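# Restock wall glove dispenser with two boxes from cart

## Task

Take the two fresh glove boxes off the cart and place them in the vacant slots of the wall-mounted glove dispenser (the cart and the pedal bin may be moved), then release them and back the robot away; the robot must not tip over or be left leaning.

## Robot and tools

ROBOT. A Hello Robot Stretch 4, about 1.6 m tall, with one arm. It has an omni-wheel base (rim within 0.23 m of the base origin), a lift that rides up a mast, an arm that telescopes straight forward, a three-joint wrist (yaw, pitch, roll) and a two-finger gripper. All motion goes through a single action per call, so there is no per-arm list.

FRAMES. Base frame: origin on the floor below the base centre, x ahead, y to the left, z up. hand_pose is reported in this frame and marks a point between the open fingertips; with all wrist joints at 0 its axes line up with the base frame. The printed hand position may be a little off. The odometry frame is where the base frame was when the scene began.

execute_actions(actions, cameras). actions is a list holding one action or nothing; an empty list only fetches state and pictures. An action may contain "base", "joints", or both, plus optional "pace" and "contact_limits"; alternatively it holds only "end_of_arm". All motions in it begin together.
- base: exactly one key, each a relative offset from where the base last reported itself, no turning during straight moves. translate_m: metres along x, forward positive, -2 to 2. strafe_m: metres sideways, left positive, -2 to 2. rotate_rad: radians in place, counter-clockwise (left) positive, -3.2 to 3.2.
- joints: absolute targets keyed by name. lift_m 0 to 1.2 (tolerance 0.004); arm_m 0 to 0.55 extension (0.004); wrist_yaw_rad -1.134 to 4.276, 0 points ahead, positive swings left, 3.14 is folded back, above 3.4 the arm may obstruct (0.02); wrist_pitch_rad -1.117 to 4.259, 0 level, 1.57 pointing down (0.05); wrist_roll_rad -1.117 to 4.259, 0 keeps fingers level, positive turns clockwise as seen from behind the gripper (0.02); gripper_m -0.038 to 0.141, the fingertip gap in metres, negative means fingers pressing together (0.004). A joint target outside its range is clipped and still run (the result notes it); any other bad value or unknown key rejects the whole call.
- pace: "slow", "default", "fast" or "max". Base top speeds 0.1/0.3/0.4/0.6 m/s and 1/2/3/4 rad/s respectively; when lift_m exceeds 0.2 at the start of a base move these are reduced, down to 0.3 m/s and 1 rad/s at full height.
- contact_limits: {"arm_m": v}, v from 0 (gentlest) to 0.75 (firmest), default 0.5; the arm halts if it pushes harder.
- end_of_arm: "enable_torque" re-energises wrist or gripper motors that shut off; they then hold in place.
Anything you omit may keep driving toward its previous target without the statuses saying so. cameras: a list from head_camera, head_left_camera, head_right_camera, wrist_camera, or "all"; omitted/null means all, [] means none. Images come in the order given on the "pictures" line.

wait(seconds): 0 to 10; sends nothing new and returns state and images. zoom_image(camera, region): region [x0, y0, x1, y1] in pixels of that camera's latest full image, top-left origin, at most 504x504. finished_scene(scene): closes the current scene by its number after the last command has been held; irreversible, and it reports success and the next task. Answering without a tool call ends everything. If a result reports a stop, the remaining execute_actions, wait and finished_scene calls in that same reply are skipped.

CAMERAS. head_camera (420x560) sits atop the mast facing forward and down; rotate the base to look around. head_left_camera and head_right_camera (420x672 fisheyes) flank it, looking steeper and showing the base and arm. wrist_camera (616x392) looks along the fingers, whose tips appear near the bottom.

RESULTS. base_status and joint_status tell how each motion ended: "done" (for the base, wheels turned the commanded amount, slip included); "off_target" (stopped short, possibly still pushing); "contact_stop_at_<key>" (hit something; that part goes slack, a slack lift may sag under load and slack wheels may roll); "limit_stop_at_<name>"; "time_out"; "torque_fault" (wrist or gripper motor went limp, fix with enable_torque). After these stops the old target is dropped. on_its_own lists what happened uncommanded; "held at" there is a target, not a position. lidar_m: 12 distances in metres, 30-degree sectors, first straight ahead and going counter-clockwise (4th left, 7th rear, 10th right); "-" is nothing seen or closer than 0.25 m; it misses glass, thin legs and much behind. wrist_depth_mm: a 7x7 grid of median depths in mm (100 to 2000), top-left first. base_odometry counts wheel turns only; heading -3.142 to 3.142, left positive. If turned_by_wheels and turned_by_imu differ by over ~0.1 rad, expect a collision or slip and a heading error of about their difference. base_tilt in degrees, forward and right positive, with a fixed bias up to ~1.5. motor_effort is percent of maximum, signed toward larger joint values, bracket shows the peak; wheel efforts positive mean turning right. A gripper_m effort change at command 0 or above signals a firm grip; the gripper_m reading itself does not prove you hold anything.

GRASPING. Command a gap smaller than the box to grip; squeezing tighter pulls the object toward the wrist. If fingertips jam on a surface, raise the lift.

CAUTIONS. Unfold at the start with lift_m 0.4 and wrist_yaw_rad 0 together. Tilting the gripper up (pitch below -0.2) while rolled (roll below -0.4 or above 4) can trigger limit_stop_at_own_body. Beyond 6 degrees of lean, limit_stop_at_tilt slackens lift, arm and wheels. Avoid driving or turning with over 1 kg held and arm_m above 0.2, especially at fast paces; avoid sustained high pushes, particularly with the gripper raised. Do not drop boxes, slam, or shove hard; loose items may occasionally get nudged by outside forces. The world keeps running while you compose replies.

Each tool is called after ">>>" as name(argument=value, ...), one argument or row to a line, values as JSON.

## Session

>>> execute_actions(
  actions=[],
)

Scene clock: 0.00 s.
base_odometry: x=+0.000 y=+0.000 heading=+0.000 (m, m, rad; odometry frame)
turned_by_wheels: +0.000 (rad since the last result)
turned_by_imu: +0.000 (rad since the last result)
base_tilt: forward=-0.9 right=+0.0 (deg)
lidar_m: 2.48 2.60 1.19 1.04 1.06 1.30 1.71 1.72 2.26 2.02 1.78 1.96
base_status: not commanded
joint_positions: lift_m=+0.134 arm_m=+0.001 wrist_yaw_rad=+3.138 wrist_pitch_rad=-0.001 wrist_roll_rad=-0.002 gripper_m=+0.057
joint_status: not commanded
motor_effort: lift_m=+19 arm_m=-1 wrist_yaw_rad=+0 wrist_pitch_rad=-8 wrist_roll_rad=+0 gripper_m=-4 wheel_0=+0 wheel_1=+0 wheel_2=+0 (%)
hand_pose: x=-0.1163 y=+0.0885 z=+0.3128 quat_wxyz=(+0.002, +0.000, -0.001, +1.000) (m; base frame)
wrist_depth_mm: - 145 249 - - - 1921 / - 111 144 - - - 1229 / - 115 143 - - - 1229 / - 132 167 - - - 1205 / 201 1808 1756 1983 - - 1255 / 220 1430 209 1336 195 1308 1182 / 218 854 798 135 842 788 842
pictures: head_camera, head_left_camera, head_right_camera, wrist_camera
Images, in order (width x height): head_camera 420x560, head_left_camera 420x672, head_right_camera 420x672, wrist_camera 616x392.

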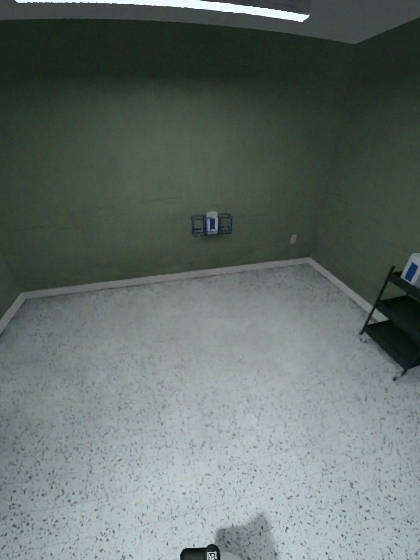

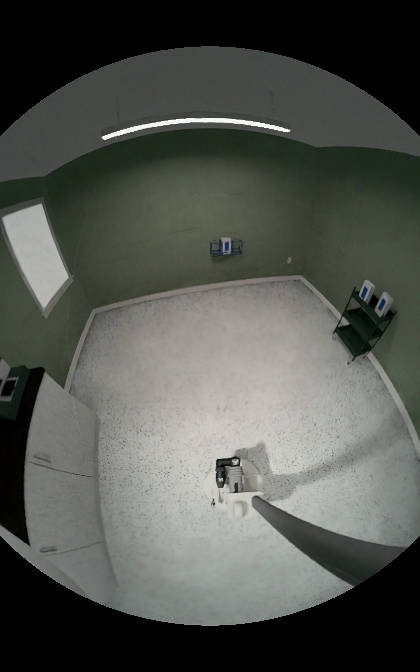

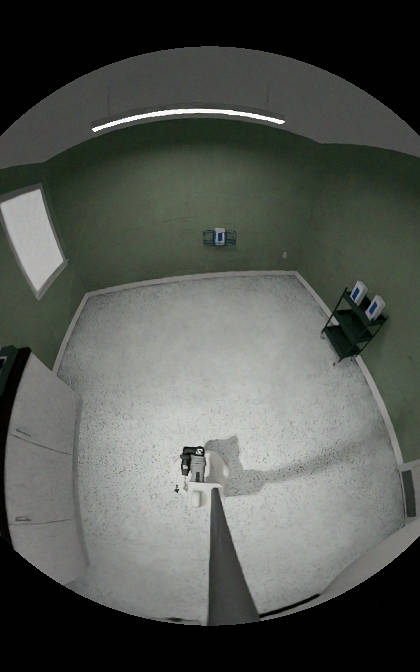

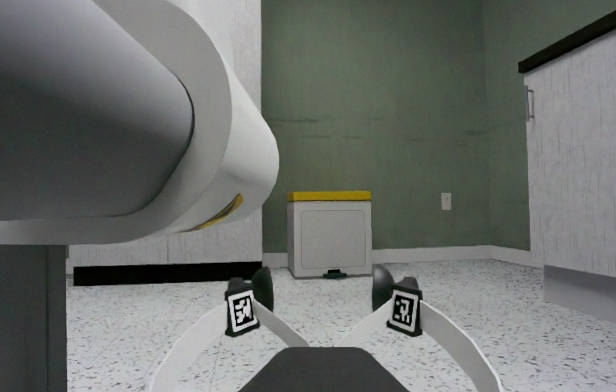

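>>> execute_actions(
  actions=[
    {"base":{"translate_m":1.3},"joints":{"lift_m":0.9,"wrist_yaw_rad":0,"gripper_m":0.14},"pace":"fast"},
  ],
  cameras=["head_camera"],
)

>>> execute_actions(
  actions=[
    {"base":{"rotate_rad":-1.44},"pace":"fast"},
  ],
)

Scene clock: 6.17 s.
base_odometry: x=+1.300 y=+0.000 heading=+0.000 (m, m, rad; odometry frame)
turned_by_wheels: +0.000 (rad since the last result)
turned_by_imu: -0.005 (rad since the last result)
base_tilt: forward=-0.9 right=-0.1 (deg)
lidar_m: 1.21 1.30 1.58 1.93 1.42 1.58 2.97 2.99 2.01 1.37 1.79 1.48
base_status: done
joint_positions: lift_m=+0.900 arm_m=+0.001 wrist_yaw_rad=+0.000 wrist_pitch_rad=-0.001 wrist_roll_rad=-0.002 gripper_m=+0.140
joint_status: all done
motor_effort: lift_m=+22(18) arm_m=-1(1) wrist_yaw_rad=-1(8) wrist_pitch_rad=-8(8) wrist_roll_rad=+1(0) gripper_m=-1(8) wheel_0=+2(9) wheel_1=+2(10) wheel_2=+2(15) (%)
hand_pose: x=+0.4603 y=-0.0873 z=+1.0782 quat_wxyz=(+1.000, -0.001, +0.000, +0.000) (m; base frame)
wrist_depth_mm: 1060 1078 1118 1160 1205 1281 1308 / 1060 1078 1118 1182 1229 1281 1281 / 1042 1078 1138 1160 1182 1229 1308 / 1025 1078 1118 1160 1205 1229 1308 / 1025 1060 1078 1160 1205 1255 1308 / 991 1042 217 1060 1205 205 1281 / 991 1078 1078 141 1182 1255 1308
pictures: head_camera
Images, in order (width x height): head_camera 420x560.

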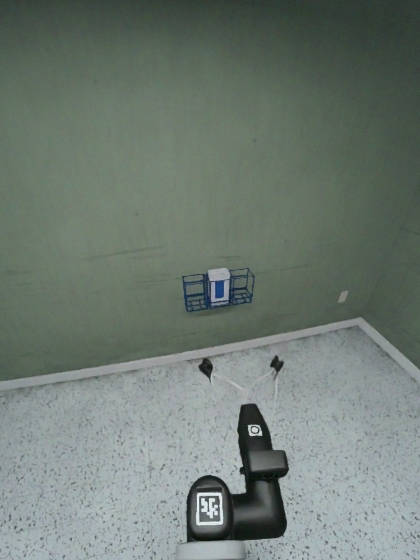

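Scene clock: 8.20 s.
base_odometry: x=+1.300 y=+0.000 heading=-1.439 (m, m, rad; odometry frame)
turned_by_wheels: -1.439 (rad since the last result)
turned_by_imu: -1.421 (rad since the last result)
base_tilt: forward=-0.9 right=+0.0 (deg)
lidar_m: 1.37 1.82 1.29 1.20 1.36 1.78 1.91 1.45 1.79 2.97 2.70 1.44
base_status: done
joint_positions: lift_m=+0.900 arm_m=+0.001 wrist_yaw_rad=+0.000 wrist_pitch_rad=-0.001 wrist_roll_rad=-0.002 gripper_m=+0.140
joint_status: not commanded
motor_effort: lift_m=+22(22) arm_m=-1(1) wrist_yaw_rad=+0(1) wrist_pitch_rad=-7(6) wrist_roll_rad=+0(1) gripper_m=-1(2) wheel_0=+4(4) wheel_1=+4(9) wheel_2=+3(8) (%)
hand_pose: x=+0.4603 y=-0.0874 z=+1.0782 quat_wxyz=(+1.000, -0.001, +0.000, +0.000) (m; base frame)
wrist_depth_mm: 1576 1576 1618 1618 1618 1708 1661 / 1618 1576 1661 1618 1661 1661 1661 / 1618 1661 1661 1618 1618 1661 1661 / 1576 1618 1618 1661 1576 1618 1618 / 1576 1618 1618 1618 1661 1618 1576 / 1618 1618 216 1537 1205 204 1618 / 1576 1618 1576 140 1576 1618 1576
pictures: head_camera, head_left_camera, head_right_camera, wrist_camera
Images, in order (width x height): head_camera 420x560, head_left_camera 420x672, head_right_camera 420x672, wrist_camera 616x392.

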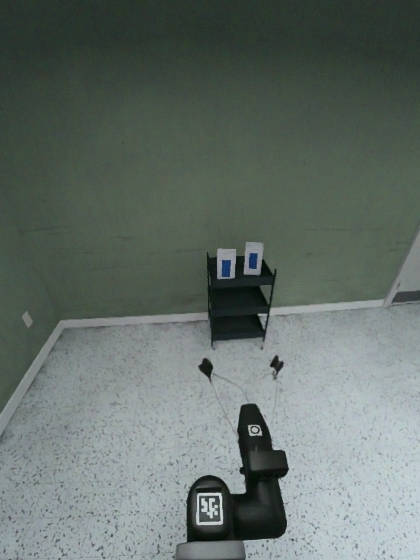

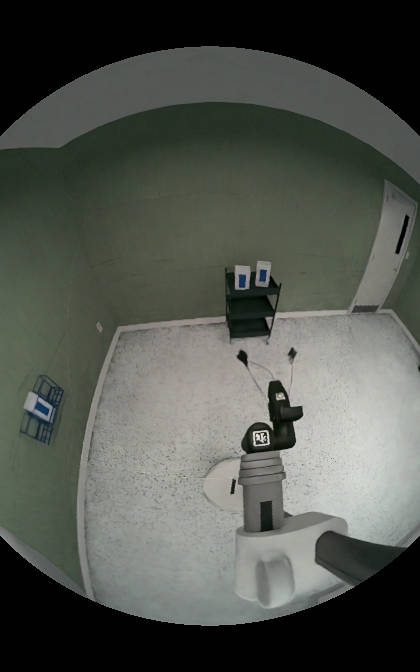

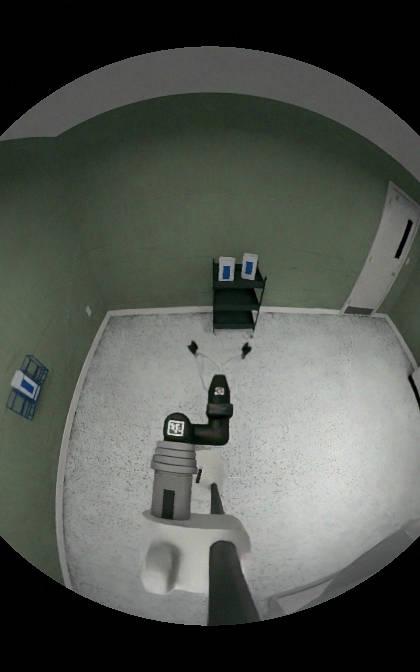

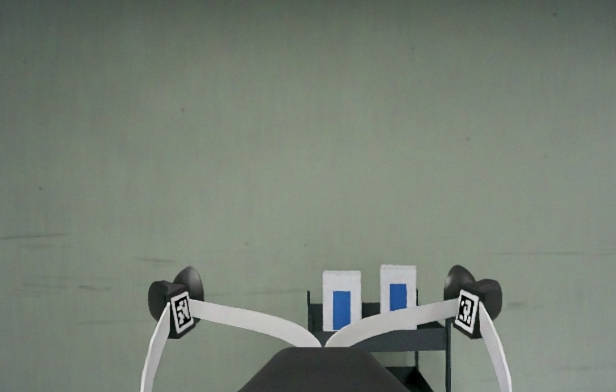

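>>> execute_actions(
  actions=[
    {"base":{"strafe_m":-0.105},"joints":{"lift_m":0.69},"pace":"fast"},
  ],
  cameras=[],
)

>>> execute_actions(
  actions=[
    {"base":{"translate_m":0.62},"joints":{"arm_m":0.15},"pace":"fast"},
  ],
  cameras=["head_camera","wrist_camera"],
)

Scene clock: 11.63 s.
base_odometry: x=+1.196 y=-0.013 heading=-1.439 (m, m, rad; odometry frame)
turned_by_wheels: +0.000 (rad since the last result)
turned_by_imu: -0.001 (rad since the last result)
base_tilt: forward=-0.9 right=+0.0 (deg)
lidar_m: 1.36 1.84 1.38 1.32 1.43 1.91 1.93 1.40 1.79 2.86 2.65 1.46
base_status: done
joint_positions: lift_m=+0.690 arm_m=+0.001 wrist_yaw_rad=+0.000 wrist_pitch_rad=-0.001 wrist_roll_rad=-0.002 gripper_m=+0.140
joint_status: all done
motor_effort: lift_m=+15(17) arm_m=-1(1) wrist_yaw_rad=-1(1) wrist_pitch_rad=-8(8) wrist_roll_rad=+1(1) gripper_m=+0(1) wheel_0=+2(15) wheel_1=+0(12) wheel_2=+0(2) (%)
hand_pose: x=+0.4603 y=-0.0874 z=+0.8687 quat_wxyz=(+1.000, -0.001, +0.000, +0.000) (m; base frame)
wrist_depth_mm: 1618 1618 1618 1576 1618 1661 1618 / 1661 1618 1618 1618 1576 1661 1708 / 1618 1618 1618 1661 1661 1708 1661 / 1576 1618 1576 1618 1618 1661 1618 / 1661 1661 1618 1255 1366 1618 1661 / 1618 1618 218 1537 1499 205 1618 / 1537 1576 1576 140 1499 1661 1576
pictures: none
No camera images: the call's "cameras" was empty. Leave "cameras" out to get every camera's image.

Scene clock: 14.53 s.
base_odometry: x=+1.278 y=-0.628 heading=-1.438 (m, m, rad; odometry frame)
turned_by_wheels: +0.000 (rad since the last result)
turned_by_imu: -0.002 (rad since the last result)
base_tilt: forward=-0.8 right=+0.0 (deg)
lidar_m: 0.72 1.19 1.52 1.35 1.37 1.97 2.17 2.00 2.59 2.83 1.77 0.82
base_status: done
joint_positions: lift_m=+0.690 arm_m=+0.149 wrist_yaw_rad=+0.000 wrist_pitch_rad=-0.001 wrist_roll_rad=-0.002 gripper_m=+0.140
joint_status: all done
motor_effort: lift_m=+15(15) arm_m=+5(5) wrist_yaw_rad=-1(2) wrist_pitch_rad=-5(6) wrist_roll_rad=+1(0) gripper_m=+0(1) wheel_0=+2(7) wheel_1=+2(10) wheel_2=-1(12) (%)
hand_pose: x=+0.6086 y=-0.0874 z=+0.8688 quat_wxyz=(+1.000, -0.001, +0.000, +0.000) (m; base frame)
wrist_depth_mm: 842 854 820 831 842 854 854 / 831 820 820 842 854 842 854 / 820 820 831 842 831 842 831 / 831 820 820 831 842 842 842 / 820 820 809 449 569 831 854 / 831 809 216 445 554 204 842 / 809 831 455 141 549 504 410
pictures: head_camera, wrist_camera
Images, in order (width x height): head_camera 420x560, wrist_camera 616x392.

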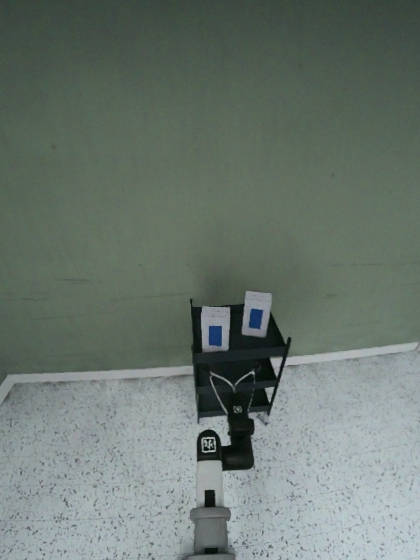

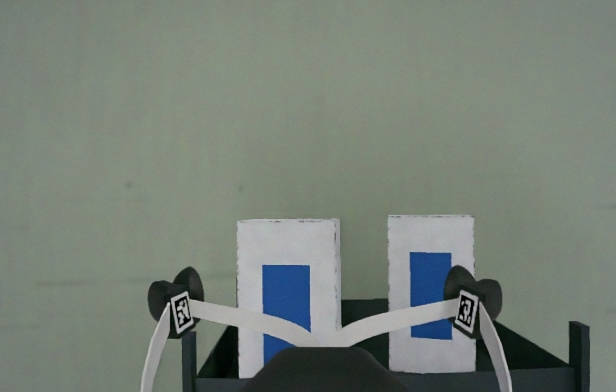

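>>> execute_actions(
  actions=[
    {"base":{"strafe_m":0.032},"joints":{"arm_m":0.30,"lift_m":0.685}},
  ],
  cameras=["wrist_camera"],
)

Scene clock: 17.93 s.
base_odometry: x=+1.310 y=-0.624 heading=-1.438 (m, m, rad; odometry frame)
turned_by_wheels: +0.000 (rad since the last result)
turned_by_imu: -0.002 (rad since the last result)
base_tilt: forward=-0.8 right=+0.0 (deg)
lidar_m: 0.75 1.20 1.52 1.31 1.36 1.91 2.40 2.01 2.60 2.89 1.79 0.81
base_status: done
joint_positions: lift_m=+0.685 arm_m=+0.299 wrist_yaw_rad=+0.000 wrist_pitch_rad=-0.001 wrist_roll_rad=-0.002 gripper_m=+0.140
joint_status: all done
motor_effort: lift_m=+14(18) arm_m=+5(6) wrist_yaw_rad=+0(0) wrist_pitch_rad=-7(6) wrist_roll_rad=+0(1) gripper_m=+1(1) wheel_0=-2(16) wheel_1=+1(11) wheel_2=+0(0) (%)
hand_pose: x=+0.7586 y=-0.0874 z=+0.8638 quat_wxyz=(+1.000, -0.001, +0.000, +0.000) (m; base frame)
wrist_depth_mm: 676 676 691 691 691 691 683 / 668 676 683 683 676 699 683 / 668 668 683 683 691 683 683 / 668 668 676 683 676 683 683 / 668 668 668 300 676 402 387 / 654 661 217 296 293 206 387 / 661 661 661 140 539 402 389
pictures: wrist_camera
Images, in order (width x height): wrist_camera 616x392.

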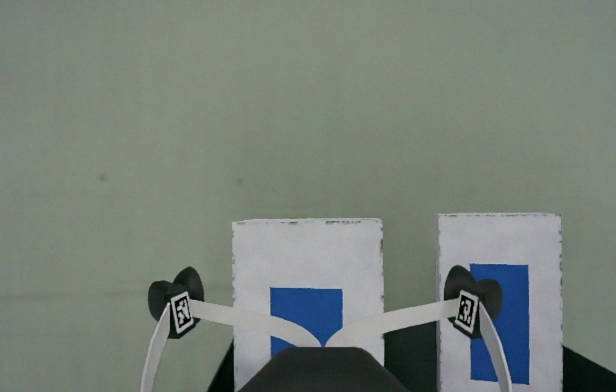

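>>> execute_actions(
  actions=[
    {"base":{"strafe_m":0.008},"joints":{"arm_m":0.385},"pace":"slow"},
  ],
  cameras=["wrist_camera"],
)

>>> execute_actions(
  actions=[
    {"joints":{"gripper_m":0.06}},
  ],
  cameras=["wrist_camera"],
)

>>> execute_actions(
  actions=[
    {"joints":{"lift_m":0.9},"pace":"slow"},
  ],
  cameras=["wrist_camera"],
)

Scene clock: 22.30 s.
base_odometry: x=+1.317 y=-0.623 heading=-1.438 (m, m, rad; odometry frame)
turned_by_wheels: +0.000 (rad since the last result)
turned_by_imu: -0.002 (rad since the last result)
base_tilt: forward=-0.9 right=+0.0 (deg)
lidar_m: 0.75 1.19 1.50 1.29 1.32 1.91 2.45 1.99 2.60 2.88 1.80 0.81
base_status: done
joint_positions: lift_m=+0.685 arm_m=+0.384 wrist_yaw_rad=+0.000 wrist_pitch_rad=-0.001 wrist_roll_rad=-0.002 gripper_m=+0.140
joint_status: all done
motor_effort: lift_m=+15(15) arm_m=+5(5) wrist_yaw_rad=+0(1) wrist_pitch_rad=-5(6) wrist_roll_rad=+0(0) gripper_m=+5(2) wheel_0=-3(8) wheel_1=+3(7) wheel_2=+0(1) (%)
hand_pose: x=+0.8436 y=-0.0874 z=+0.8638 quat_wxyz=(+1.000, -0.001, +0.000, +0.000) (m; base frame)
wrist_depth_mm: 585 591 597 603 603 603 603 / 591 585 591 591 597 597 603 / 585 585 585 591 591 597 597 / 585 574 585 597 591 591 591 / 580 585 223 215 208 329 314 / 574 580 216 212 205 204 310 / 574 574 224 140 206 325 310
pictures: wrist_camera
Images, in order (width x height): wrist_camera 616x392.

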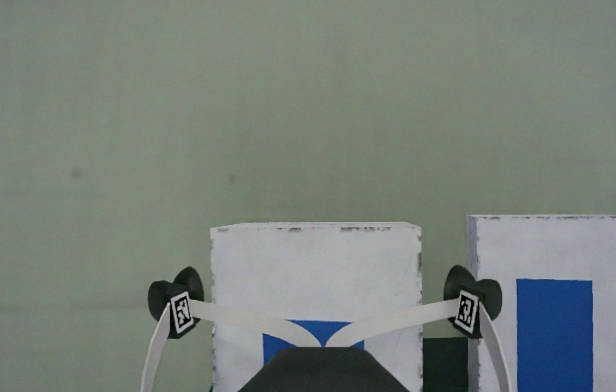

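Scene clock: 24.10 s.
base_odometry: x=+1.317 y=-0.623 heading=-1.438 (m, m, rad; odometry frame)
turned_by_wheels: +0.000 (rad since the last result)
turned_by_imu: -0.001 (rad since the last result)
base_tilt: forward=-0.8 right=+0.0 (deg)
lidar_m: 0.75 1.21 1.50 1.30 1.34 1.90 2.47 1.98 2.56 2.86 1.80 0.79
base_status: not commanded
joint_positions: lift_m=+0.685 arm_m=+0.384 wrist_yaw_rad=+0.002 wrist_pitch_rad=-0.001 wrist_roll_rad=-0.002 gripper_m=+0.061
joint_status: all done
motor_effort: lift_m=+15(14) arm_m=+4(5) wrist_yaw_rad=-7(9) wrist_pitch_rad=-6(8) wrist_roll_rad=+0(0) gripper_m=-34(31) wheel_0=-3(3) wheel_1=+3(4) wheel_2=+0(0) (%)
hand_pose: x=+0.8438 y=-0.0867 z=+0.8638 quat_wxyz=(+1.000, -0.001, +0.000, +0.001) (m; base frame)
wrist_depth_mm: 591 591 591 603 591 603 609 / 585 591 585 585 597 597 603 / 585 580 591 591 591 603 603 / 585 585 580 585 585 591 597 / 574 580 209 201 193 327 310 / 574 585 205 201 192 183 310 / 580 580 211 198 190 324 304
pictures: wrist_camera
Images, in order (width x height): wrist_camera 616x392.

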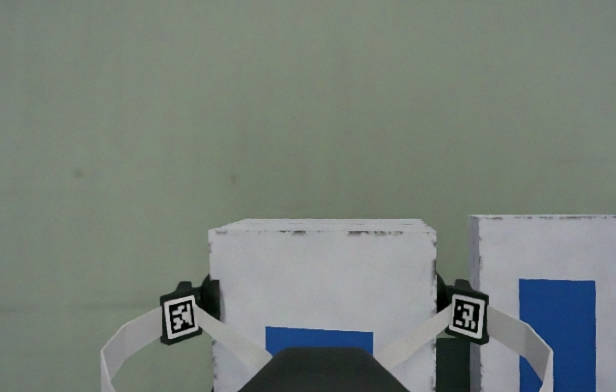

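Scene clock: 26.57 s.
base_odometry: x=+1.317 y=-0.623 heading=-1.438 (m, m, rad; odometry frame)
turned_by_wheels: +0.000 (rad since the last result)
turned_by_imu: -0.001 (rad since the last result)
base_tilt: forward=-0.8 right=+0.0 (deg)
lidar_m: 0.74 1.20 1.49 1.30 1.31 1.89 2.43 2.00 2.59 2.88 1.79 0.80
base_status: not commanded
joint_positions: lift_m=+0.899 arm_m=+0.384 wrist_yaw_rad=+0.000 wrist_pitch_rad=+0.006 wrist_roll_rad=-0.002 gripper_m=+0.061
joint_status: all done
on_its_own: wrist_pitch_rad is at rest, and its effort (-27) is outside its rest range (-23 to +23)
motor_effort: lift_m=+25(24) arm_m=+4(4) wrist_yaw_rad=-1(7) wrist_pitch_rad=-27(28) wrist_roll_rad=+0(0) gripper_m=-29(34) wheel_0=-3(3) wheel_1=+3(4) wheel_2=+0(0) (%)
hand_pose: x=+0.8437 y=-0.0873 z=+1.0760 quat_wxyz=(+1.000, -0.001, +0.003, +0.000) (m; base frame)
wrist_depth_mm: 580 585 591 597 603 597 597 / 585 585 591 591 603 591 591 / 580 585 580 585 585 591 603 / 580 580 585 597 585 591 603 / 580 585 214 203 194 597 591 / 580 574 206 200 192 185 591 / 574 580 208 195 187 591 591
pictures: wrist_camera
Images, in order (width x height): wrist_camera 616x392.

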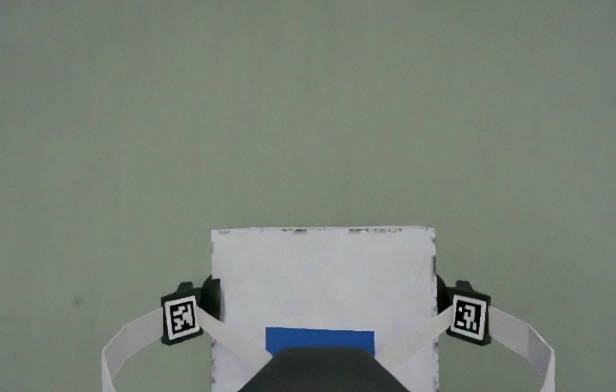

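>>> execute_actions(
  actions=[
    {"joints":{"arm_m":0.05,"lift_m":1.0}},
  ],
  cameras=[],
)

>>> execute_actions(
  actions=[
    {"base":{"rotate_rad":1.585},"pace":"slow"},
  ],
  cameras=["wrist_camera","head_camera"],
)

Scene clock: 30.70 s.
base_odometry: x=+1.317 y=-0.623 heading=-1.438 (m, m, rad; odometry frame)
turned_by_wheels: +0.000 (rad since the last result)
turned_by_imu: -0.002 (rad since the last result)
base_tilt: forward=-0.9 right=+0.0 (deg)
lidar_m: 0.46 1.19 1.49 1.29 1.35 1.91 2.46 1.96 2.65 2.88 1.82 0.49
base_status: not commanded
joint_positions: lift_m=+0.999 arm_m=+0.051 wrist_yaw_rad=+0.000 wrist_pitch_rad=+0.006 wrist_roll_rad=-0.002 gripper_m=+0.061
joint_status: all done
on_its_own: wrist_pitch_rad is at rest, and its effort (-29) is outside its rest range (-23 to +23)
motor_effort: lift_m=+24(28) arm_m=-4(3) wrist_yaw_rad=+0(1) wrist_pitch_rad=-29(27) wrist_roll_rad=+0(1) gripper_m=-33(30) wheel_0=-3(3) wheel_1=+3(3) wheel_2=+0(0) (%)
hand_pose: x=+0.5102 y=-0.0875 z=+1.1760 quat_wxyz=(+1.000, -0.001, +0.003, +0.000) (m; base frame)
wrist_depth_mm: 917 904 931 946 931 946 960 / 931 946 917 931 931 946 946 / 931 931 946 917 917 931 946 / 931 946 917 946 931 946 917 / 917 904 213 203 194 917 946 / 917 917 204 201 191 185 960 / 891 904 206 195 187 931 931
pictures: none
No camera images: the call's "cameras" was empty. Leave "cameras" out to get every camera's image.

Scene clock: 33.57 s.
base_odometry: x=+1.317 y=-0.623 heading=+0.146 (m, m, rad; odometry frame)
turned_by_wheels: +1.584 (rad since the last result)
turned_by_imu: +1.562 (rad since the last result)
base_tilt: forward=-0.9 right=+0.0 (deg)
lidar_m: 0.45 1.34 1.91 2.21 1.99 2.62 2.90 1.76 0.80 0.74 1.21 0.48
base_status: done
joint_positions: lift_m=+1.000 arm_m=+0.051 wrist_yaw_rad=+0.000 wrist_pitch_rad=+0.006 wrist_roll_rad=-0.002 gripper_m=+0.061
joint_status: not commanded
on_its_own: wrist_pitch_rad is at rest, and its effort (-27) is outside its rest range (-23 to +23)
motor_effort: lift_m=+24(24) arm_m=-4(5) wrist_yaw_rad=-1(2) wrist_pitch_rad=-27(27) wrist_roll_rad=-1(0) gripper_m=-35(34) wheel_0=-4(9) wheel_1=-4(7) wheel_2=-5(7) (%)
hand_pose: x=+0.5102 y=-0.0873 z=+1.1760 quat_wxyz=(+1.000, -0.001, +0.003, +0.000) (m; base frame)
wrist_depth_mm: 1160 1182 1182 1182 1205 1160 1182 / 1229 1182 1182 1205 1160 1182 1160 / 1160 1138 1160 1182 1160 1182 1160 / 1160 1182 1182 1182 1182 1160 1182 / 1160 1160 214 203 193 1182 1205 / 1182 1138 205 202 193 185 1160 / 1138 1060 208 195 187 1182 1182
pictures: head_camera, wrist_camera
Images, in order (width x height): head_camera 420x560, wrist_camera 616x392.

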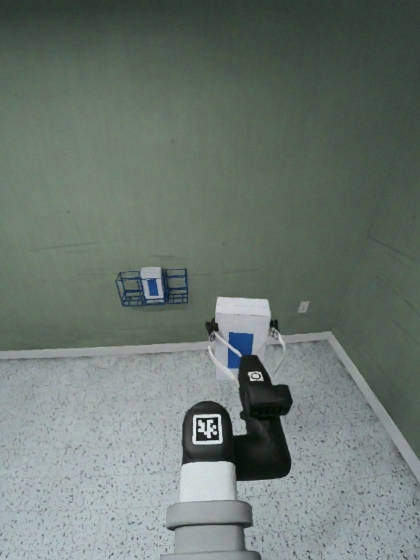

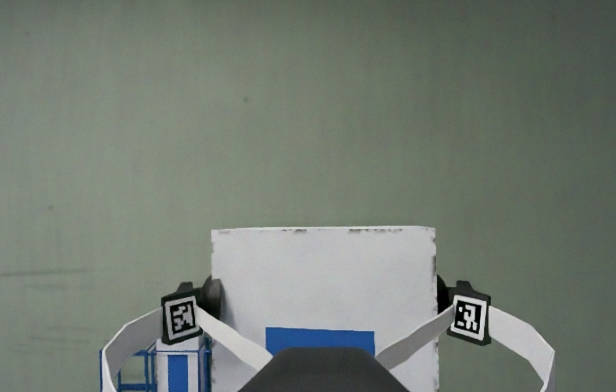

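>>> execute_actions(
  actions=[
    {"base":{"strafe_m":0.24},"joints":{"lift_m":0.84}},
  ],
  cameras=[],
)

>>> execute_actions(
  actions=[
    {"base":{"translate_m":0.52}},
  ],
  cameras=[],
)

>>> execute_actions(
  actions=[
    {"joints":{"arm_m":0.38},"pace":"slow"},
  ],
  cameras=["head_camera"],
)

>>> zoom_image(
  camera="head_camera",
  region=[130, 280, 290, 400],
)

Scene clock: 39.23 s.
base_odometry: x=+1.282 y=-0.385 heading=+0.146 (m, m, rad; odometry frame)
turned_by_wheels: +0.000 (rad since the last result)
turned_by_imu: -0.003 (rad since the last result)
base_tilt: forward=-0.9 right=+0.0 (deg)
lidar_m: 0.45 1.44 1.87 2.14 1.75 2.33 2.90 2.15 1.05 0.99 1.44 0.48
base_status: done
joint_positions: lift_m=+0.840 arm_m=+0.051 wrist_yaw_rad=+0.000 wrist_pitch_rad=+0.006 wrist_roll_rad=-0.002 gripper_m=+0.061
joint_status: all done
on_its_own: wrist_pitch_rad is at rest, and its effort (-28) is outside its rest range (-23 to +23)
motor_effort: lift_m=+17(24) arm_m=-4(5) wrist_yaw_rad=+0(3) wrist_pitch_rad=-28(27) wrist_roll_rad=+0(0) gripper_m=-32(31) wheel_0=-2(14) wheel_1=+3(12) wheel_2=+0(2) (%)
hand_pose: x=+0.5102 y=-0.0874 z=+1.0166 quat_wxyz=(+1.000, -0.001, +0.003, +0.000) (m; base frame)
wrist_depth_mm: 1138 1160 1160 1160 1160 1182 1205 / 1138 1160 1182 1160 1205 1182 1160 / 1138 1160 1138 1182 1160 1182 1160 / 1160 1160 1160 1182 1182 1138 1160 / 1138 1138 213 202 194 1160 1160 / 1160 1160 205 201 191 185 1160 / 1160 1118 208 195 187 1160 1138
pictures: none
No camera images: the call's "cameras" was empty. Leave "cameras" out to get every camera's image.

Scene clock: 42.43 s.
base_odometry: x=+1.797 y=-0.309 heading=+0.146 (m, m, rad; odometry frame)
turned_by_wheels: +0.000 (rad since the last result)
turned_by_imu: -0.002 (rad since the last result)
base_tilt: forward=-0.8 right=+0.0 (deg)
lidar_m: 0.45 0.78 1.19 2.31 1.98 2.35 3.56 2.09 1.11 1.36 1.34 0.44
base_status: done
joint_positions: lift_m=+0.840 arm_m=+0.051 wrist_yaw_rad=+0.000 wrist_pitch_rad=+0.006 wrist_roll_rad=-0.002 gripper_m=+0.061
joint_status: not commanded
on_its_own: wrist_pitch_rad is at rest, and its effort (-28) is outside its rest range (-23 to +23)
motor_effort: lift_m=+17(17) arm_m=-4(4) wrist_yaw_rad=-1(1) wrist_pitch_rad=-28(27) wrist_roll_rad=+0(0) gripper_m=-30(29) wheel_0=+3(8) wheel_1=+4(8) wheel_2=-2(13) (%)
hand_pose: x=+0.5102 y=-0.0874 z=+1.0166 quat_wxyz=(+1.000, -0.001, +0.003, +0.000) (m; base frame)
wrist_depth_mm: 634 621 634 634 634 647 634 / 627 627 634 627 627 634 634 / 621 634 627 634 640 634 634 / 627 627 621 627 627 634 640 / 621 627 213 202 193 634 627 / 621 621 206 200 192 185 634 / 621 539 208 195 187 627 621
pictures: none
No camera images: the call's "cameras" was empty. Leave "cameras" out to get every camera's image.

Scene clock: 47.00 s.
base_odometry: x=+1.797 y=-0.309 heading=+0.146 (m, m, rad; odometry frame)
turned_by_wheels: +0.000 (rad since the last result)
turned_by_imu: -0.002 (rad since the last result)
base_tilt: forward=-0.9 right=+0.0 (deg)
lidar_m: 0.77 0.80 1.22 2.31 2.00 2.36 3.56 2.10 1.10 1.37 1.33 0.92
base_status: not commanded
joint_positions: lift_m=+0.840 arm_m=+0.379 wrist_yaw_rad=+0.000 wrist_pitch_rad=+0.006 wrist_roll_rad=-0.002 gripper_m=+0.061
joint_status: all done
on_its_own: wrist_pitch_rad is at rest, and its effort (-26) is outside its rest range (-23 to +23)
motor_effort: lift_m=+17(17) arm_m=+5(4) wrist_yaw_rad=+0(0) wrist_pitch_rad=-26(27) wrist_roll_rad=-1(0) gripper_m=-31(31) wheel_0=+3(3) wheel_1=+4(4) wheel_2=-2(2) (%)
hand_pose: x=+0.8386 y=-0.0874 z=+1.0166 quat_wxyz=(+1.000, -0.001, +0.003, +0.000) (m; base frame)
wrist_depth_mm: 294 297 297 298 298 298 301 / 296 297 296 298 298 300 300 / 294 293 298 298 297 301 297 / 294 294 296 296 297 298 300 / 294 293 213 203 194 297 296 / 293 294 206 200 192 185 298 / 291 293 207 196 187 297 297
pictures: head_camera
Images, in order (width x height): head_camera 420x560.

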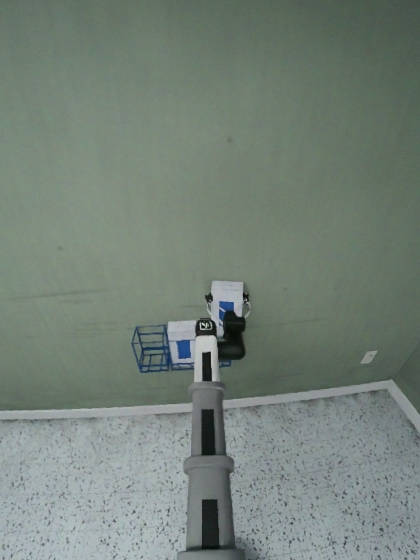

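Region (130, 280, 290, 400) of head_camera's 420x560 image, scaled by 3.150, with more detail than that image has; it fills the top 378 rows of this view, and the rest is white.

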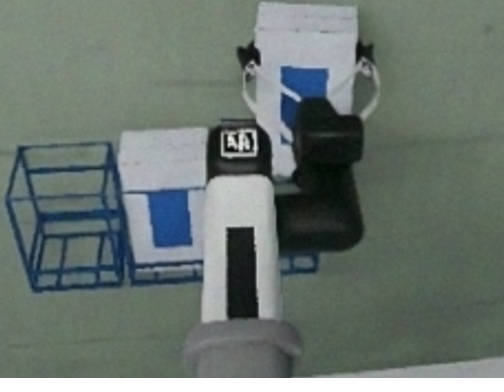

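>>> execute_actions(
  actions=[
    {"base":{"strafe_m":0.06},"joints":{"arm_m":0.395,"lift_m":0.86},"pace":"slow"},
  ],
  cameras=["head_camera"],
)

>>> zoom_image(
  camera="head_camera",
  region=[130, 280, 290, 400],
)

Scene clock: 51.00 s.
base_odometry: x=+1.788 y=-0.250 heading=+0.146 (m, m, rad; odometry frame)
turned_by_wheels: +0.000 (rad since the last result)
turned_by_imu: -0.002 (rad since the last result)
base_tilt: forward=-0.8 right=+0.0 (deg)
lidar_m: 0.77 0.80 1.20 2.24 1.94 2.27 3.58 2.20 1.16 1.44 1.36 0.93
base_status: done
joint_positions: lift_m=+0.859 arm_m=+0.394 wrist_yaw_rad=+0.000 wrist_pitch_rad=+0.006 wrist_roll_rad=-0.002 gripper_m=+0.061
joint_status: all done
on_its_own: wrist_pitch_rad is at rest, and its effort (-26) is outside its rest range (-23 to +23)
motor_effort: lift_m=+24(27) arm_m=+5(6) wrist_yaw_rad=-1(1) wrist_pitch_rad=-26(27) wrist_roll_rad=+0(0) gripper_m=-32(35) wheel_0=-4(11) wheel_1=+6(7) wheel_2=+0(0) (%)
hand_pose: x=+0.8536 y=-0.0874 z=+1.0360 quat_wxyz=(+1.000, -0.001, +0.003, +0.000) (m; base frame)
wrist_depth_mm: 276 277 278 279 281 281 283 / 278 278 279 279 281 283 282 / 274 276 277 281 278 281 282 / 274 276 277 277 279 279 281 / 276 277 213 203 195 278 279 / 274 276 206 201 191 185 278 / 273 274 208 195 187 279 278
pictures: head_camera
Images, in order (width x height): head_camera 420x560.

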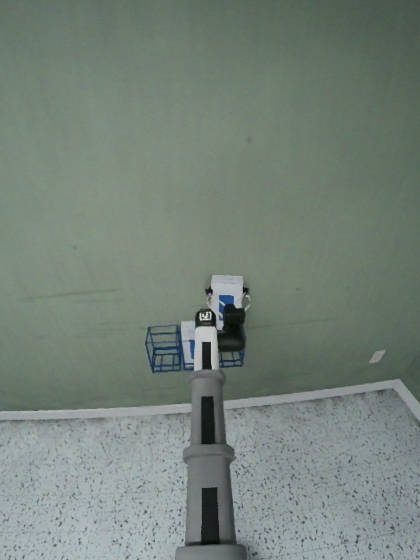

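Region (130, 280, 290, 400) of head_camera's 420x560 image, scaled by 3.150, with more detail than that image has; it fills the top 378 rows of this view, and the rest is white.

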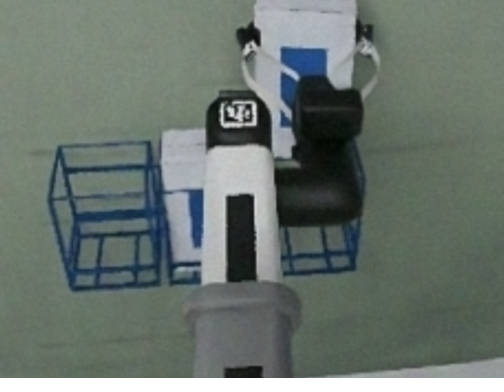

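>>> execute_actions(
  actions=[
    {"base":{"strafe_m":-0.016},"pace":"slow"},
  ],
  cameras=[],
)

>>> execute_actions(
  actions=[
    {"joints":{"lift_m":0.74},"pace":"slow"},
  ],
  cameras=["head_camera","wrist_camera"],
)

>>> zoom_image(
  camera="head_camera",
  region=[130, 280, 290, 400],
)

Scene clock: 55.07 s.
base_odometry: x=+1.790 y=-0.266 heading=+0.146 (m, m, rad; odometry frame)
turned_by_wheels: +0.000 (rad since the last result)
turned_by_imu: -0.002 (rad since the last result)
base_tilt: forward=-0.9 right=+0.0 (deg)
lidar_m: 0.76 0.79 1.18 2.26 1.95 2.31 3.55 2.16 1.14 1.42 1.34 0.92
base_status: done
joint_positions: lift_m=+0.859 arm_m=+0.394 wrist_yaw_rad=+0.000 wrist_pitch_rad=+0.006 wrist_roll_rad=-0.002 gripper_m=+0.061
joint_status: not commanded
on_its_own: wrist_pitch_rad is at rest, and its effort (-27) is outside its rest range (-23 to +23)
motor_effort: lift_m=+24(25) arm_m=+5(5) wrist_yaw_rad=+0(0) wrist_pitch_rad=-27(27) wrist_roll_rad=+0(0) gripper_m=-36(34) wheel_0=+4(11) wheel_1=-4(8) wheel_2=+0(1) (%)
hand_pose: x=+0.8536 y=-0.0874 z=+1.0360 quat_wxyz=(+1.000, -0.001, +0.003, +0.000) (m; base frame)
wrist_depth_mm: 278 279 279 282 282 282 283 / 277 278 278 281 281 282 283 / 276 279 279 278 281 282 282 / 276 277 277 278 279 282 282 / 276 277 213 203 194 281 282 / 273 274 206 200 191 184 279 / 276 276 208 195 187 281 281
pictures: none
No camera images: the call's "cameras" was empty. Leave "cameras" out to get every camera's image.

Scene clock: 56.90 s.
base_odometry: x=+1.790 y=-0.266 heading=+0.146 (m, m, rad; odometry frame)
turned_by_wheels: +0.000 (rad since the last result)
turned_by_imu: -0.001 (rad since the last result)
base_tilt: forward=-0.9 right=+0.0 (deg)
lidar_m: 0.78 0.81 1.20 2.26 1.97 2.29 3.54 2.19 1.16 1.42 1.33 0.92
base_status: not commanded
joint_positions: lift_m=+0.740 arm_m=+0.394 wrist_yaw_rad=+0.000 wrist_pitch_rad=+0.003 wrist_roll_rad=-0.002 gripper_m=+0.061
joint_status: all done
motor_effort: lift_m=+16(23) arm_m=+4(4) wrist_yaw_rad=+0(0) wrist_pitch_rad=-19(25) wrist_roll_rad=+0(1) gripper_m=-31(31) wheel_0=+4(4) wheel_1=-4(4) wheel_2=+0(0) (%)
hand_pose: x=+0.8536 y=-0.0875 z=+0.9175 quat_wxyz=(+1.000, -0.001, +0.002, +0.000) (m; base frame)
wrist_depth_mm: 277 279 279 281 282 283 282 / 278 278 281 279 281 283 283 / 277 276 279 281 281 282 285 / 277 277 278 279 279 281 282 / 276 276 211 202 194 279 281 / 277 274 206 200 192 185 279 / 276 277 208 196 187 279 281
pictures: head_camera, wrist_camera
Images, in order (width x height): head_camera 420x560, wrist_camera 616x392.

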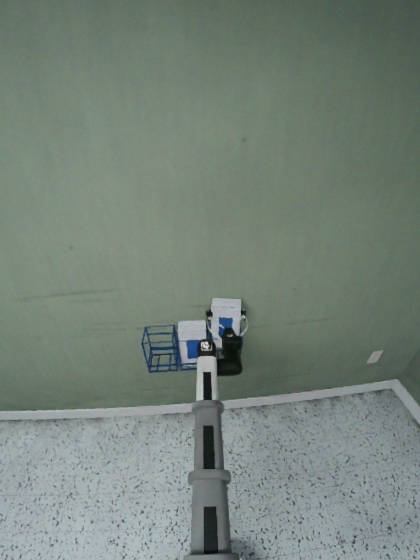

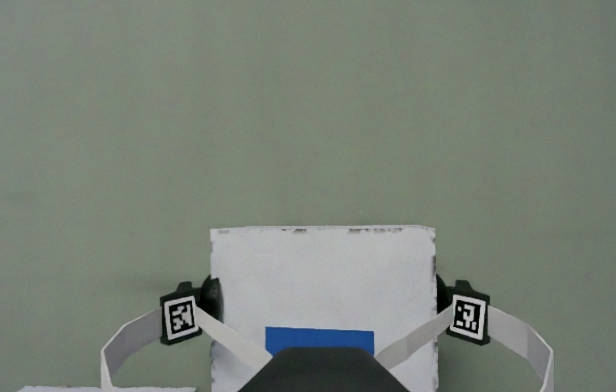

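Region (130, 280, 290, 400) of head_camera's 420x560 image, scaled by 3.150, with more detail than that image has; it fills the top 378 rows of this view, and the rest is white.

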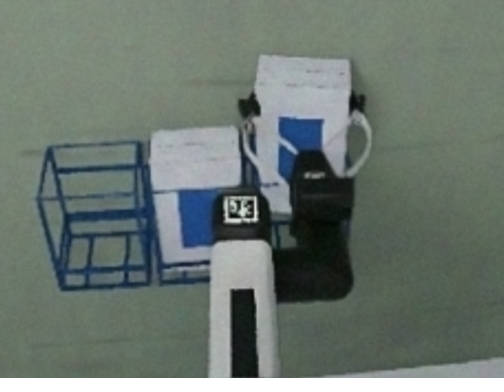

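>>> execute_actions(
  actions=[
    {"joints":{"lift_m":0.675},"pace":"slow"},
  ],
  cameras=["head_camera","wrist_camera"],
)

>>> zoom_image(
  camera="head_camera",
  region=[130, 280, 290, 400],
)

Scene clock: 62.37 s.
base_odometry: x=+1.790 y=-0.266 heading=+0.146 (m, m, rad; odometry frame)
turned_by_wheels: +0.000 (rad since the last result)
turned_by_imu: -0.002 (rad since the last result)
base_tilt: forward=-0.9 right=+0.0 (deg)
lidar_m: 0.76 0.79 1.19 2.25 1.93 2.29 3.52 2.16 1.15 1.42 1.35 0.92
base_status: not commanded
joint_positions: lift_m=+0.675 arm_m=+0.394 wrist_yaw_rad=+0.000 wrist_pitch_rad=+0.003 wrist_roll_rad=-0.002 gripper_m=+0.061
joint_status: all done
motor_effort: lift_m=+15(18) arm_m=+4(4) wrist_yaw_rad=+1(1) wrist_pitch_rad=-20(18) wrist_roll_rad=+0(0) gripper_m=-31(31) wheel_0=+4(4) wheel_1=-3(4) wheel_2=+0(0) (%)
hand_pose: x=+0.8536 y=-0.0875 z=+0.8526 quat_wxyz=(+1.000, -0.001, +0.001, +0.000) (m; base frame)
wrist_depth_mm: 279 281 281 281 282 283 283 / 277 279 279 279 282 282 283 / 276 278 279 281 282 282 283 / 276 277 278 279 279 282 283 / 276 276 209 202 195 281 279 / 226 227 204 200 192 184 279 / 190 190 207 195 187 278 281
pictures: head_camera, wrist_camera
Images, in order (width x height): head_camera 420x560, wrist_camera 616x392.

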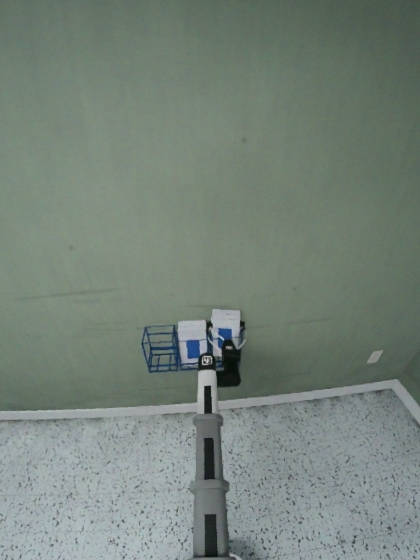

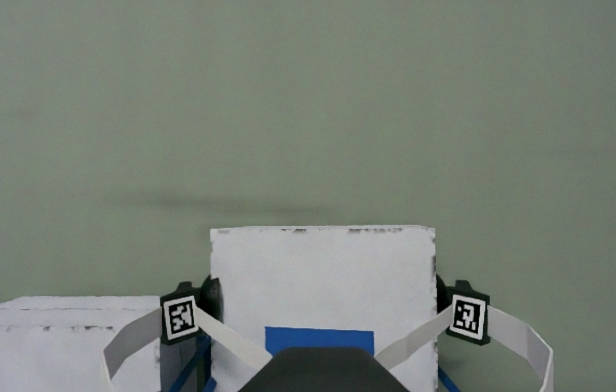

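Region (130, 280, 290, 400) of head_camera's 420x560 image, scaled by 3.150, with more detail than that image has; it fills the top 378 rows of this view, and the rest is white.

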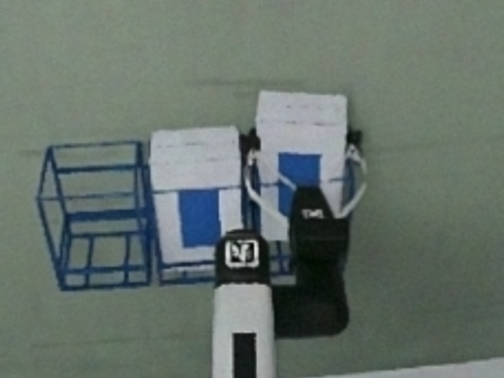

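Centered, no side load. Release.

>>> execute_actions(
  actions=[
    {"joints":{"gripper_m":0.135},"pace":"slow"},
  ],
  cameras=[],
)

>>> execute_actions(
  actions=[
    {"joints":{"arm_m":0.05}},
  ],
  cameras=["wrist_camera","head_camera"],
)

Scene clock: 67.20 s.
base_odometry: x=+1.790 y=-0.266 heading=+0.146 (m, m, rad; odometry frame)
turned_by_wheels: +0.000 (rad since the last result)
turned_by_imu: -0.002 (rad since the last result)
base_tilt: forward=-0.9 right=+0.0 (deg)
lidar_m: 0.76 0.80 1.21 2.27 1.94 2.26 3.56 2.16 1.16 1.40 1.33 0.94
base_status: not commanded
joint_positions: lift_m=+0.675 arm_m=+0.394 wrist_yaw_rad=-0.001 wrist_pitch_rad=-0.001 wrist_roll_rad=-0.002 gripper_m=+0.135
joint_status: all done
motor_effort: lift_m=+16(16) arm_m=+4(4) wrist_yaw_rad=+3(17) wrist_pitch_rad=-4(19) wrist_roll_rad=-2(2) gripper_m=+3(36) wheel_0=+4(4) wheel_1=-2(4) wheel_2=-5(5) (%)
hand_pose: x=+0.8535 y=-0.0877 z=+0.8538 quat_wxyz=(+1.000, -0.001, -0.001, +0.000) (m; base frame)
wrist_depth_mm: 278 281 282 282 285 286 286 / 278 278 281 283 283 285 286 / 278 278 281 279 281 283 285 / 277 278 279 281 281 282 282 / 274 278 279 281 278 281 282 / 239 217 200 235 232 211 279 / 189 190 176 138 177 279 279
pictures: none
No camera images: the call's "cameras" was empty. Leave "cameras" out to get every camera's image.

Scene clock: 69.33 s.
base_odometry: x=+1.790 y=-0.266 heading=+0.146 (m, m, rad; odometry frame)
turned_by_wheels: +0.000 (rad since the last result)
turned_by_imu: -0.001 (rad since the last result)
base_tilt: forward=-0.9 right=+0.0 (deg)
lidar_m: 0.76 0.80 1.20 2.25 1.97 2.29 3.56 2.18 1.18 1.43 1.35 0.94
base_status: not commanded
joint_positions: lift_m=+0.675 arm_m=+0.051 wrist_yaw_rad=+0.000 wrist_pitch_rad=-0.001 wrist_roll_rad=-0.002 gripper_m=+0.135
joint_status: all done
motor_effort: lift_m=+16(16) arm_m=-4(6) wrist_yaw_rad=+0(3) wrist_pitch_rad=-7(8) wrist_roll_rad=+0(2) gripper_m=-2(2) wheel_0=+4(4) wheel_1=-2(3) wheel_2=-5(5) (%)
hand_pose: x=+0.5102 y=-0.0874 z=+0.8537 quat_wxyz=(+1.000, -0.001, +0.000, +0.000) (m; base frame)
wrist_depth_mm: 627 634 634 634 634 640 640 / 627 634 627 634 627 634 640 / 627 627 627 634 634 634 640 / 615 621 627 627 627 627 634 / 615 609 539 535 627 621 627 / 621 615 216 525 627 212 627 / 609 609 530 139 615 621 627
pictures: head_camera, wrist_camera
Images, in order (width x height): head_camera 420x560, wrist_camera 616x392.

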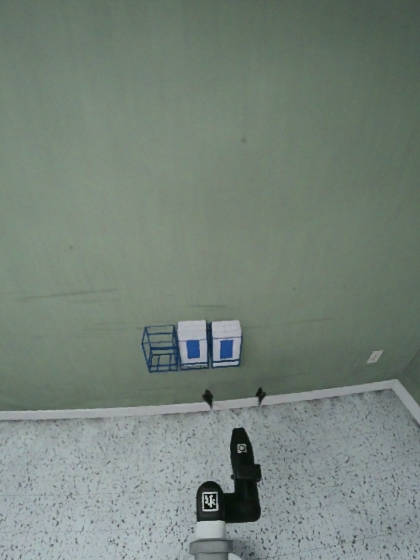

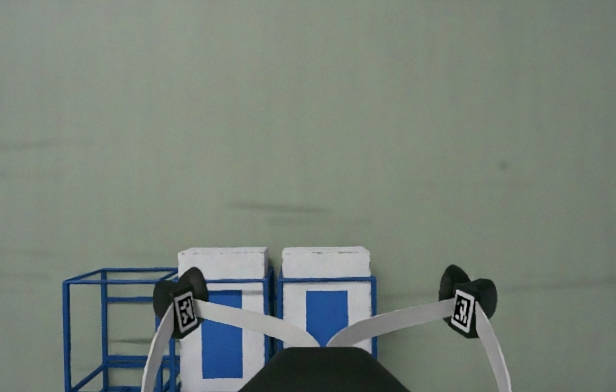

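>>> execute_actions(
  actions=[
    {"base":{"translate_m":-0.685},"joints":{"lift_m":0.685,"gripper_m":0.14},"pace":"fast"},
  ],
  cameras=[],
)

>>> execute_actions(
  actions=[
    {"base":{"rotate_rad":-1.585},"pace":"fast"},
  ],
  cameras=[],
)

>>> execute_actions(
  actions=[
    {"base":{"translate_m":0.28},"joints":{"arm_m":0.25},"pace":"fast"},
  ],
  cameras=["wrist_camera","head_camera"],
)

Scene clock: 75.67 s.
base_odometry: x=+1.113 y=-0.366 heading=+0.146 (m, m, rad; odometry frame)
turned_by_wheels: +0.000 (rad since the last result)
turned_by_imu: -0.002 (rad since the last result)
base_tilt: forward=-0.9 right=+0.0 (deg)
lidar_m: 1.44 1.60 2.12 1.67 1.67 2.24 2.74 2.24 1.56 1.03 1.50 1.65
base_status: done
joint_positions: lift_m=+0.685 arm_m=+0.051 wrist_yaw_rad=+0.000 wrist_pitch_rad=-0.001 wrist_roll_rad=-0.002 gripper_m=+0.140
joint_status: all done
motor_effort: lift_m=+22(24) arm_m=-4(4) wrist_yaw_rad=-1(0) wrist_pitch_rad=-6(7) wrist_roll_rad=+0(1) gripper_m=+2(0) wheel_0=-3(11) wheel_1=-3(9) wheel_2=+0(14) (%)
hand_pose: x=+0.5102 y=-0.0874 z=+0.8632 quat_wxyz=(+1.000, -0.001, +0.000, +0.000) (m; base frame)
wrist_depth_mm: 1308 1366 1336 1336 1308 1366 1397 / 1336 1308 1308 1336 1366 1308 1366 / 1336 1336 1308 1366 1336 1308 1366 / 1308 1336 1336 1336 1308 1366 1366 / 1308 1336 1281 1229 1366 1366 1308 / 1308 1308 217 1229 1336 205 1366 / 1336 1308 1308 140 1308 1308 1308
pictures: none
No camera images: the call's "cameras" was empty. Leave "cameras" out to get every camera's image.

Scene clock: 77.53 s.
base_odometry: x=+1.113 y=-0.365 heading=-1.439 (m, m, rad; odometry frame)
turned_by_wheels: -1.584 (rad since the last result)
turned_by_imu: -1.564 (rad since the last result)
base_tilt: forward=-0.8 right=+0.0 (deg)
lidar_m: 1.04 1.49 1.65 1.44 1.61 2.11 1.70 1.69 2.20 2.72 2.22 1.55
base_status: done
joint_positions: lift_m=+0.685 arm_m=+0.051 wrist_yaw_rad=+0.000 wrist_pitch_rad=-0.001 wrist_roll_rad=-0.002 gripper_m=+0.140
joint_status: not commanded
motor_effort: lift_m=+21(22) arm_m=-4(5) wrist_yaw_rad=+0(1) wrist_pitch_rad=-7(7) wrist_roll_rad=-1(1) gripper_m=+0(1) wheel_0=+3(12) wheel_1=+3(11) wheel_2=+2(12) (%)
hand_pose: x=+0.5102 y=-0.0874 z=+0.8632 quat_wxyz=(+1.000, -0.001, +0.000, +0.000) (m; base frame)
wrist_depth_mm: 1255 1255 1229 1255 1255 1229 1281 / 1229 1229 1255 1205 1255 1229 1229 / 1229 1205 1229 1229 1229 1229 1255 / 1229 1229 1205 1255 1229 1255 1281 / 1229 1205 1229 1118 1205 1229 1205 / 1205 1205 217 798 788 204 1229 / 1182 1205 1160 141 1229 1255 1229
pictures: none
No camera images: the call's "cameras" was empty. Leave "cameras" out to get every camera's image.

Scene clock: 79.53 s.
base_odometry: x=+1.149 y=-0.643 heading=-1.438 (m, m, rad; odometry frame)
turned_by_wheels: +0.000 (rad since the last result)
turned_by_imu: -0.001 (rad since the last result)
base_tilt: forward=-0.8 right=+0.0 (deg)
lidar_m: 0.75 1.21 1.60 1.47 1.50 2.15 1.96 1.98 2.58 2.72 1.83 0.80
base_status: done
joint_positions: lift_m=+0.685 arm_m=+0.249 wrist_yaw_rad=+0.000 wrist_pitch_rad=-0.001 wrist_roll_rad=-0.002 gripper_m=+0.140
joint_status: all done
motor_effort: lift_m=+21(21) arm_m=+4(6) wrist_yaw_rad=+0(1) wrist_pitch_rad=-8(7) wrist_roll_rad=+1(0) gripper_m=+3(2) wheel_0=+1(7) wheel_1=+2(9) wheel_2=+0(14) (%)
hand_pose: x=+0.7087 y=-0.0874 z=+0.8633 quat_wxyz=(+1.000, -0.001, +0.000, +0.000) (m; base frame)
wrist_depth_mm: 732 741 750 750 759 768 778 / 732 750 723 750 750 759 759 / 741 741 750 741 759 750 759 / 732 741 732 741 741 732 750 / 723 741 741 473 452 732 750 / 732 723 216 466 445 204 741 / 723 508 569 141 480 750 741
pictures: head_camera, wrist_camera
Images, in order (width x height): head_camera 420x560, wrist_camera 616x392.

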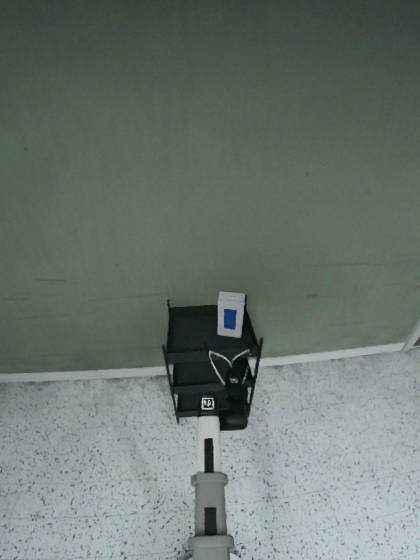

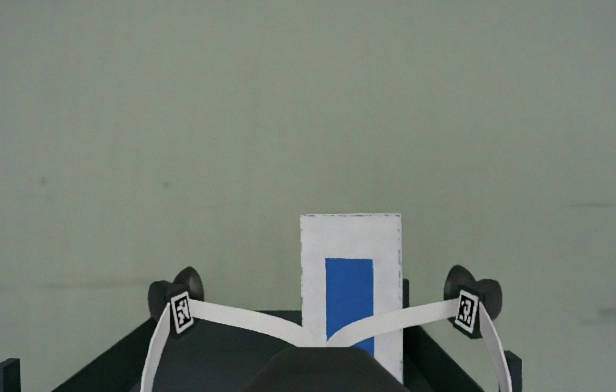

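>>> execute_actions(
  actions=[
    {"base":{"strafe_m":-0.047},"joints":{"arm_m":0.40,"lift_m":0.69}},
  ],
  cameras=["wrist_camera"],
)

Scene clock: 83.07 s.
base_odometry: x=+1.103 y=-0.649 heading=-1.438 (m, m, rad; odometry frame)
turned_by_wheels: +0.000 (rad since the last result)
turned_by_imu: -0.001 (rad since the last result)
base_tilt: forward=-0.8 right=+0.1 (deg)
lidar_m: 0.76 0.79 1.59 1.50 1.56 2.20 1.95 1.96 2.59 2.67 1.81 1.26
base_status: done
joint_positions: lift_m=+0.690 arm_m=+0.399 wrist_yaw_rad=+0.000 wrist_pitch_rad=-0.001 wrist_roll_rad=-0.002 gripper_m=+0.140
joint_status: all done
motor_effort: lift_m=+22(25) arm_m=+5(7) wrist_yaw_rad=+0(1) wrist_pitch_rad=-7(5) wrist_roll_rad=-1(1) gripper_m=-2(1) wheel_0=+2(14) wheel_1=-3(10) wheel_2=+0(2) (%)
hand_pose: x=+0.8586 y=-0.0874 z=+0.8682 quat_wxyz=(+1.000, -0.001, +0.000, +0.000) (m; base frame)
wrist_depth_mm: 591 585 591 603 603 597 609 / 585 591 591 597 591 597 603 / 580 591 591 597 591 597 597 / 585 585 585 591 585 597 597 / 580 591 574 307 585 591 597 / 569 580 217 304 297 204 597 / 580 488 484 140 535 591 591
pictures: wrist_camera
Images, in order (width x height): wrist_camera 616x392.

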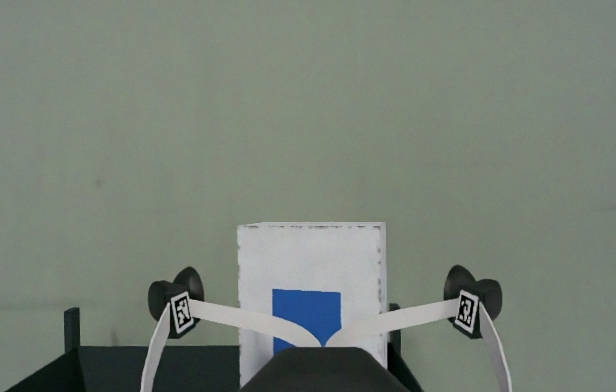

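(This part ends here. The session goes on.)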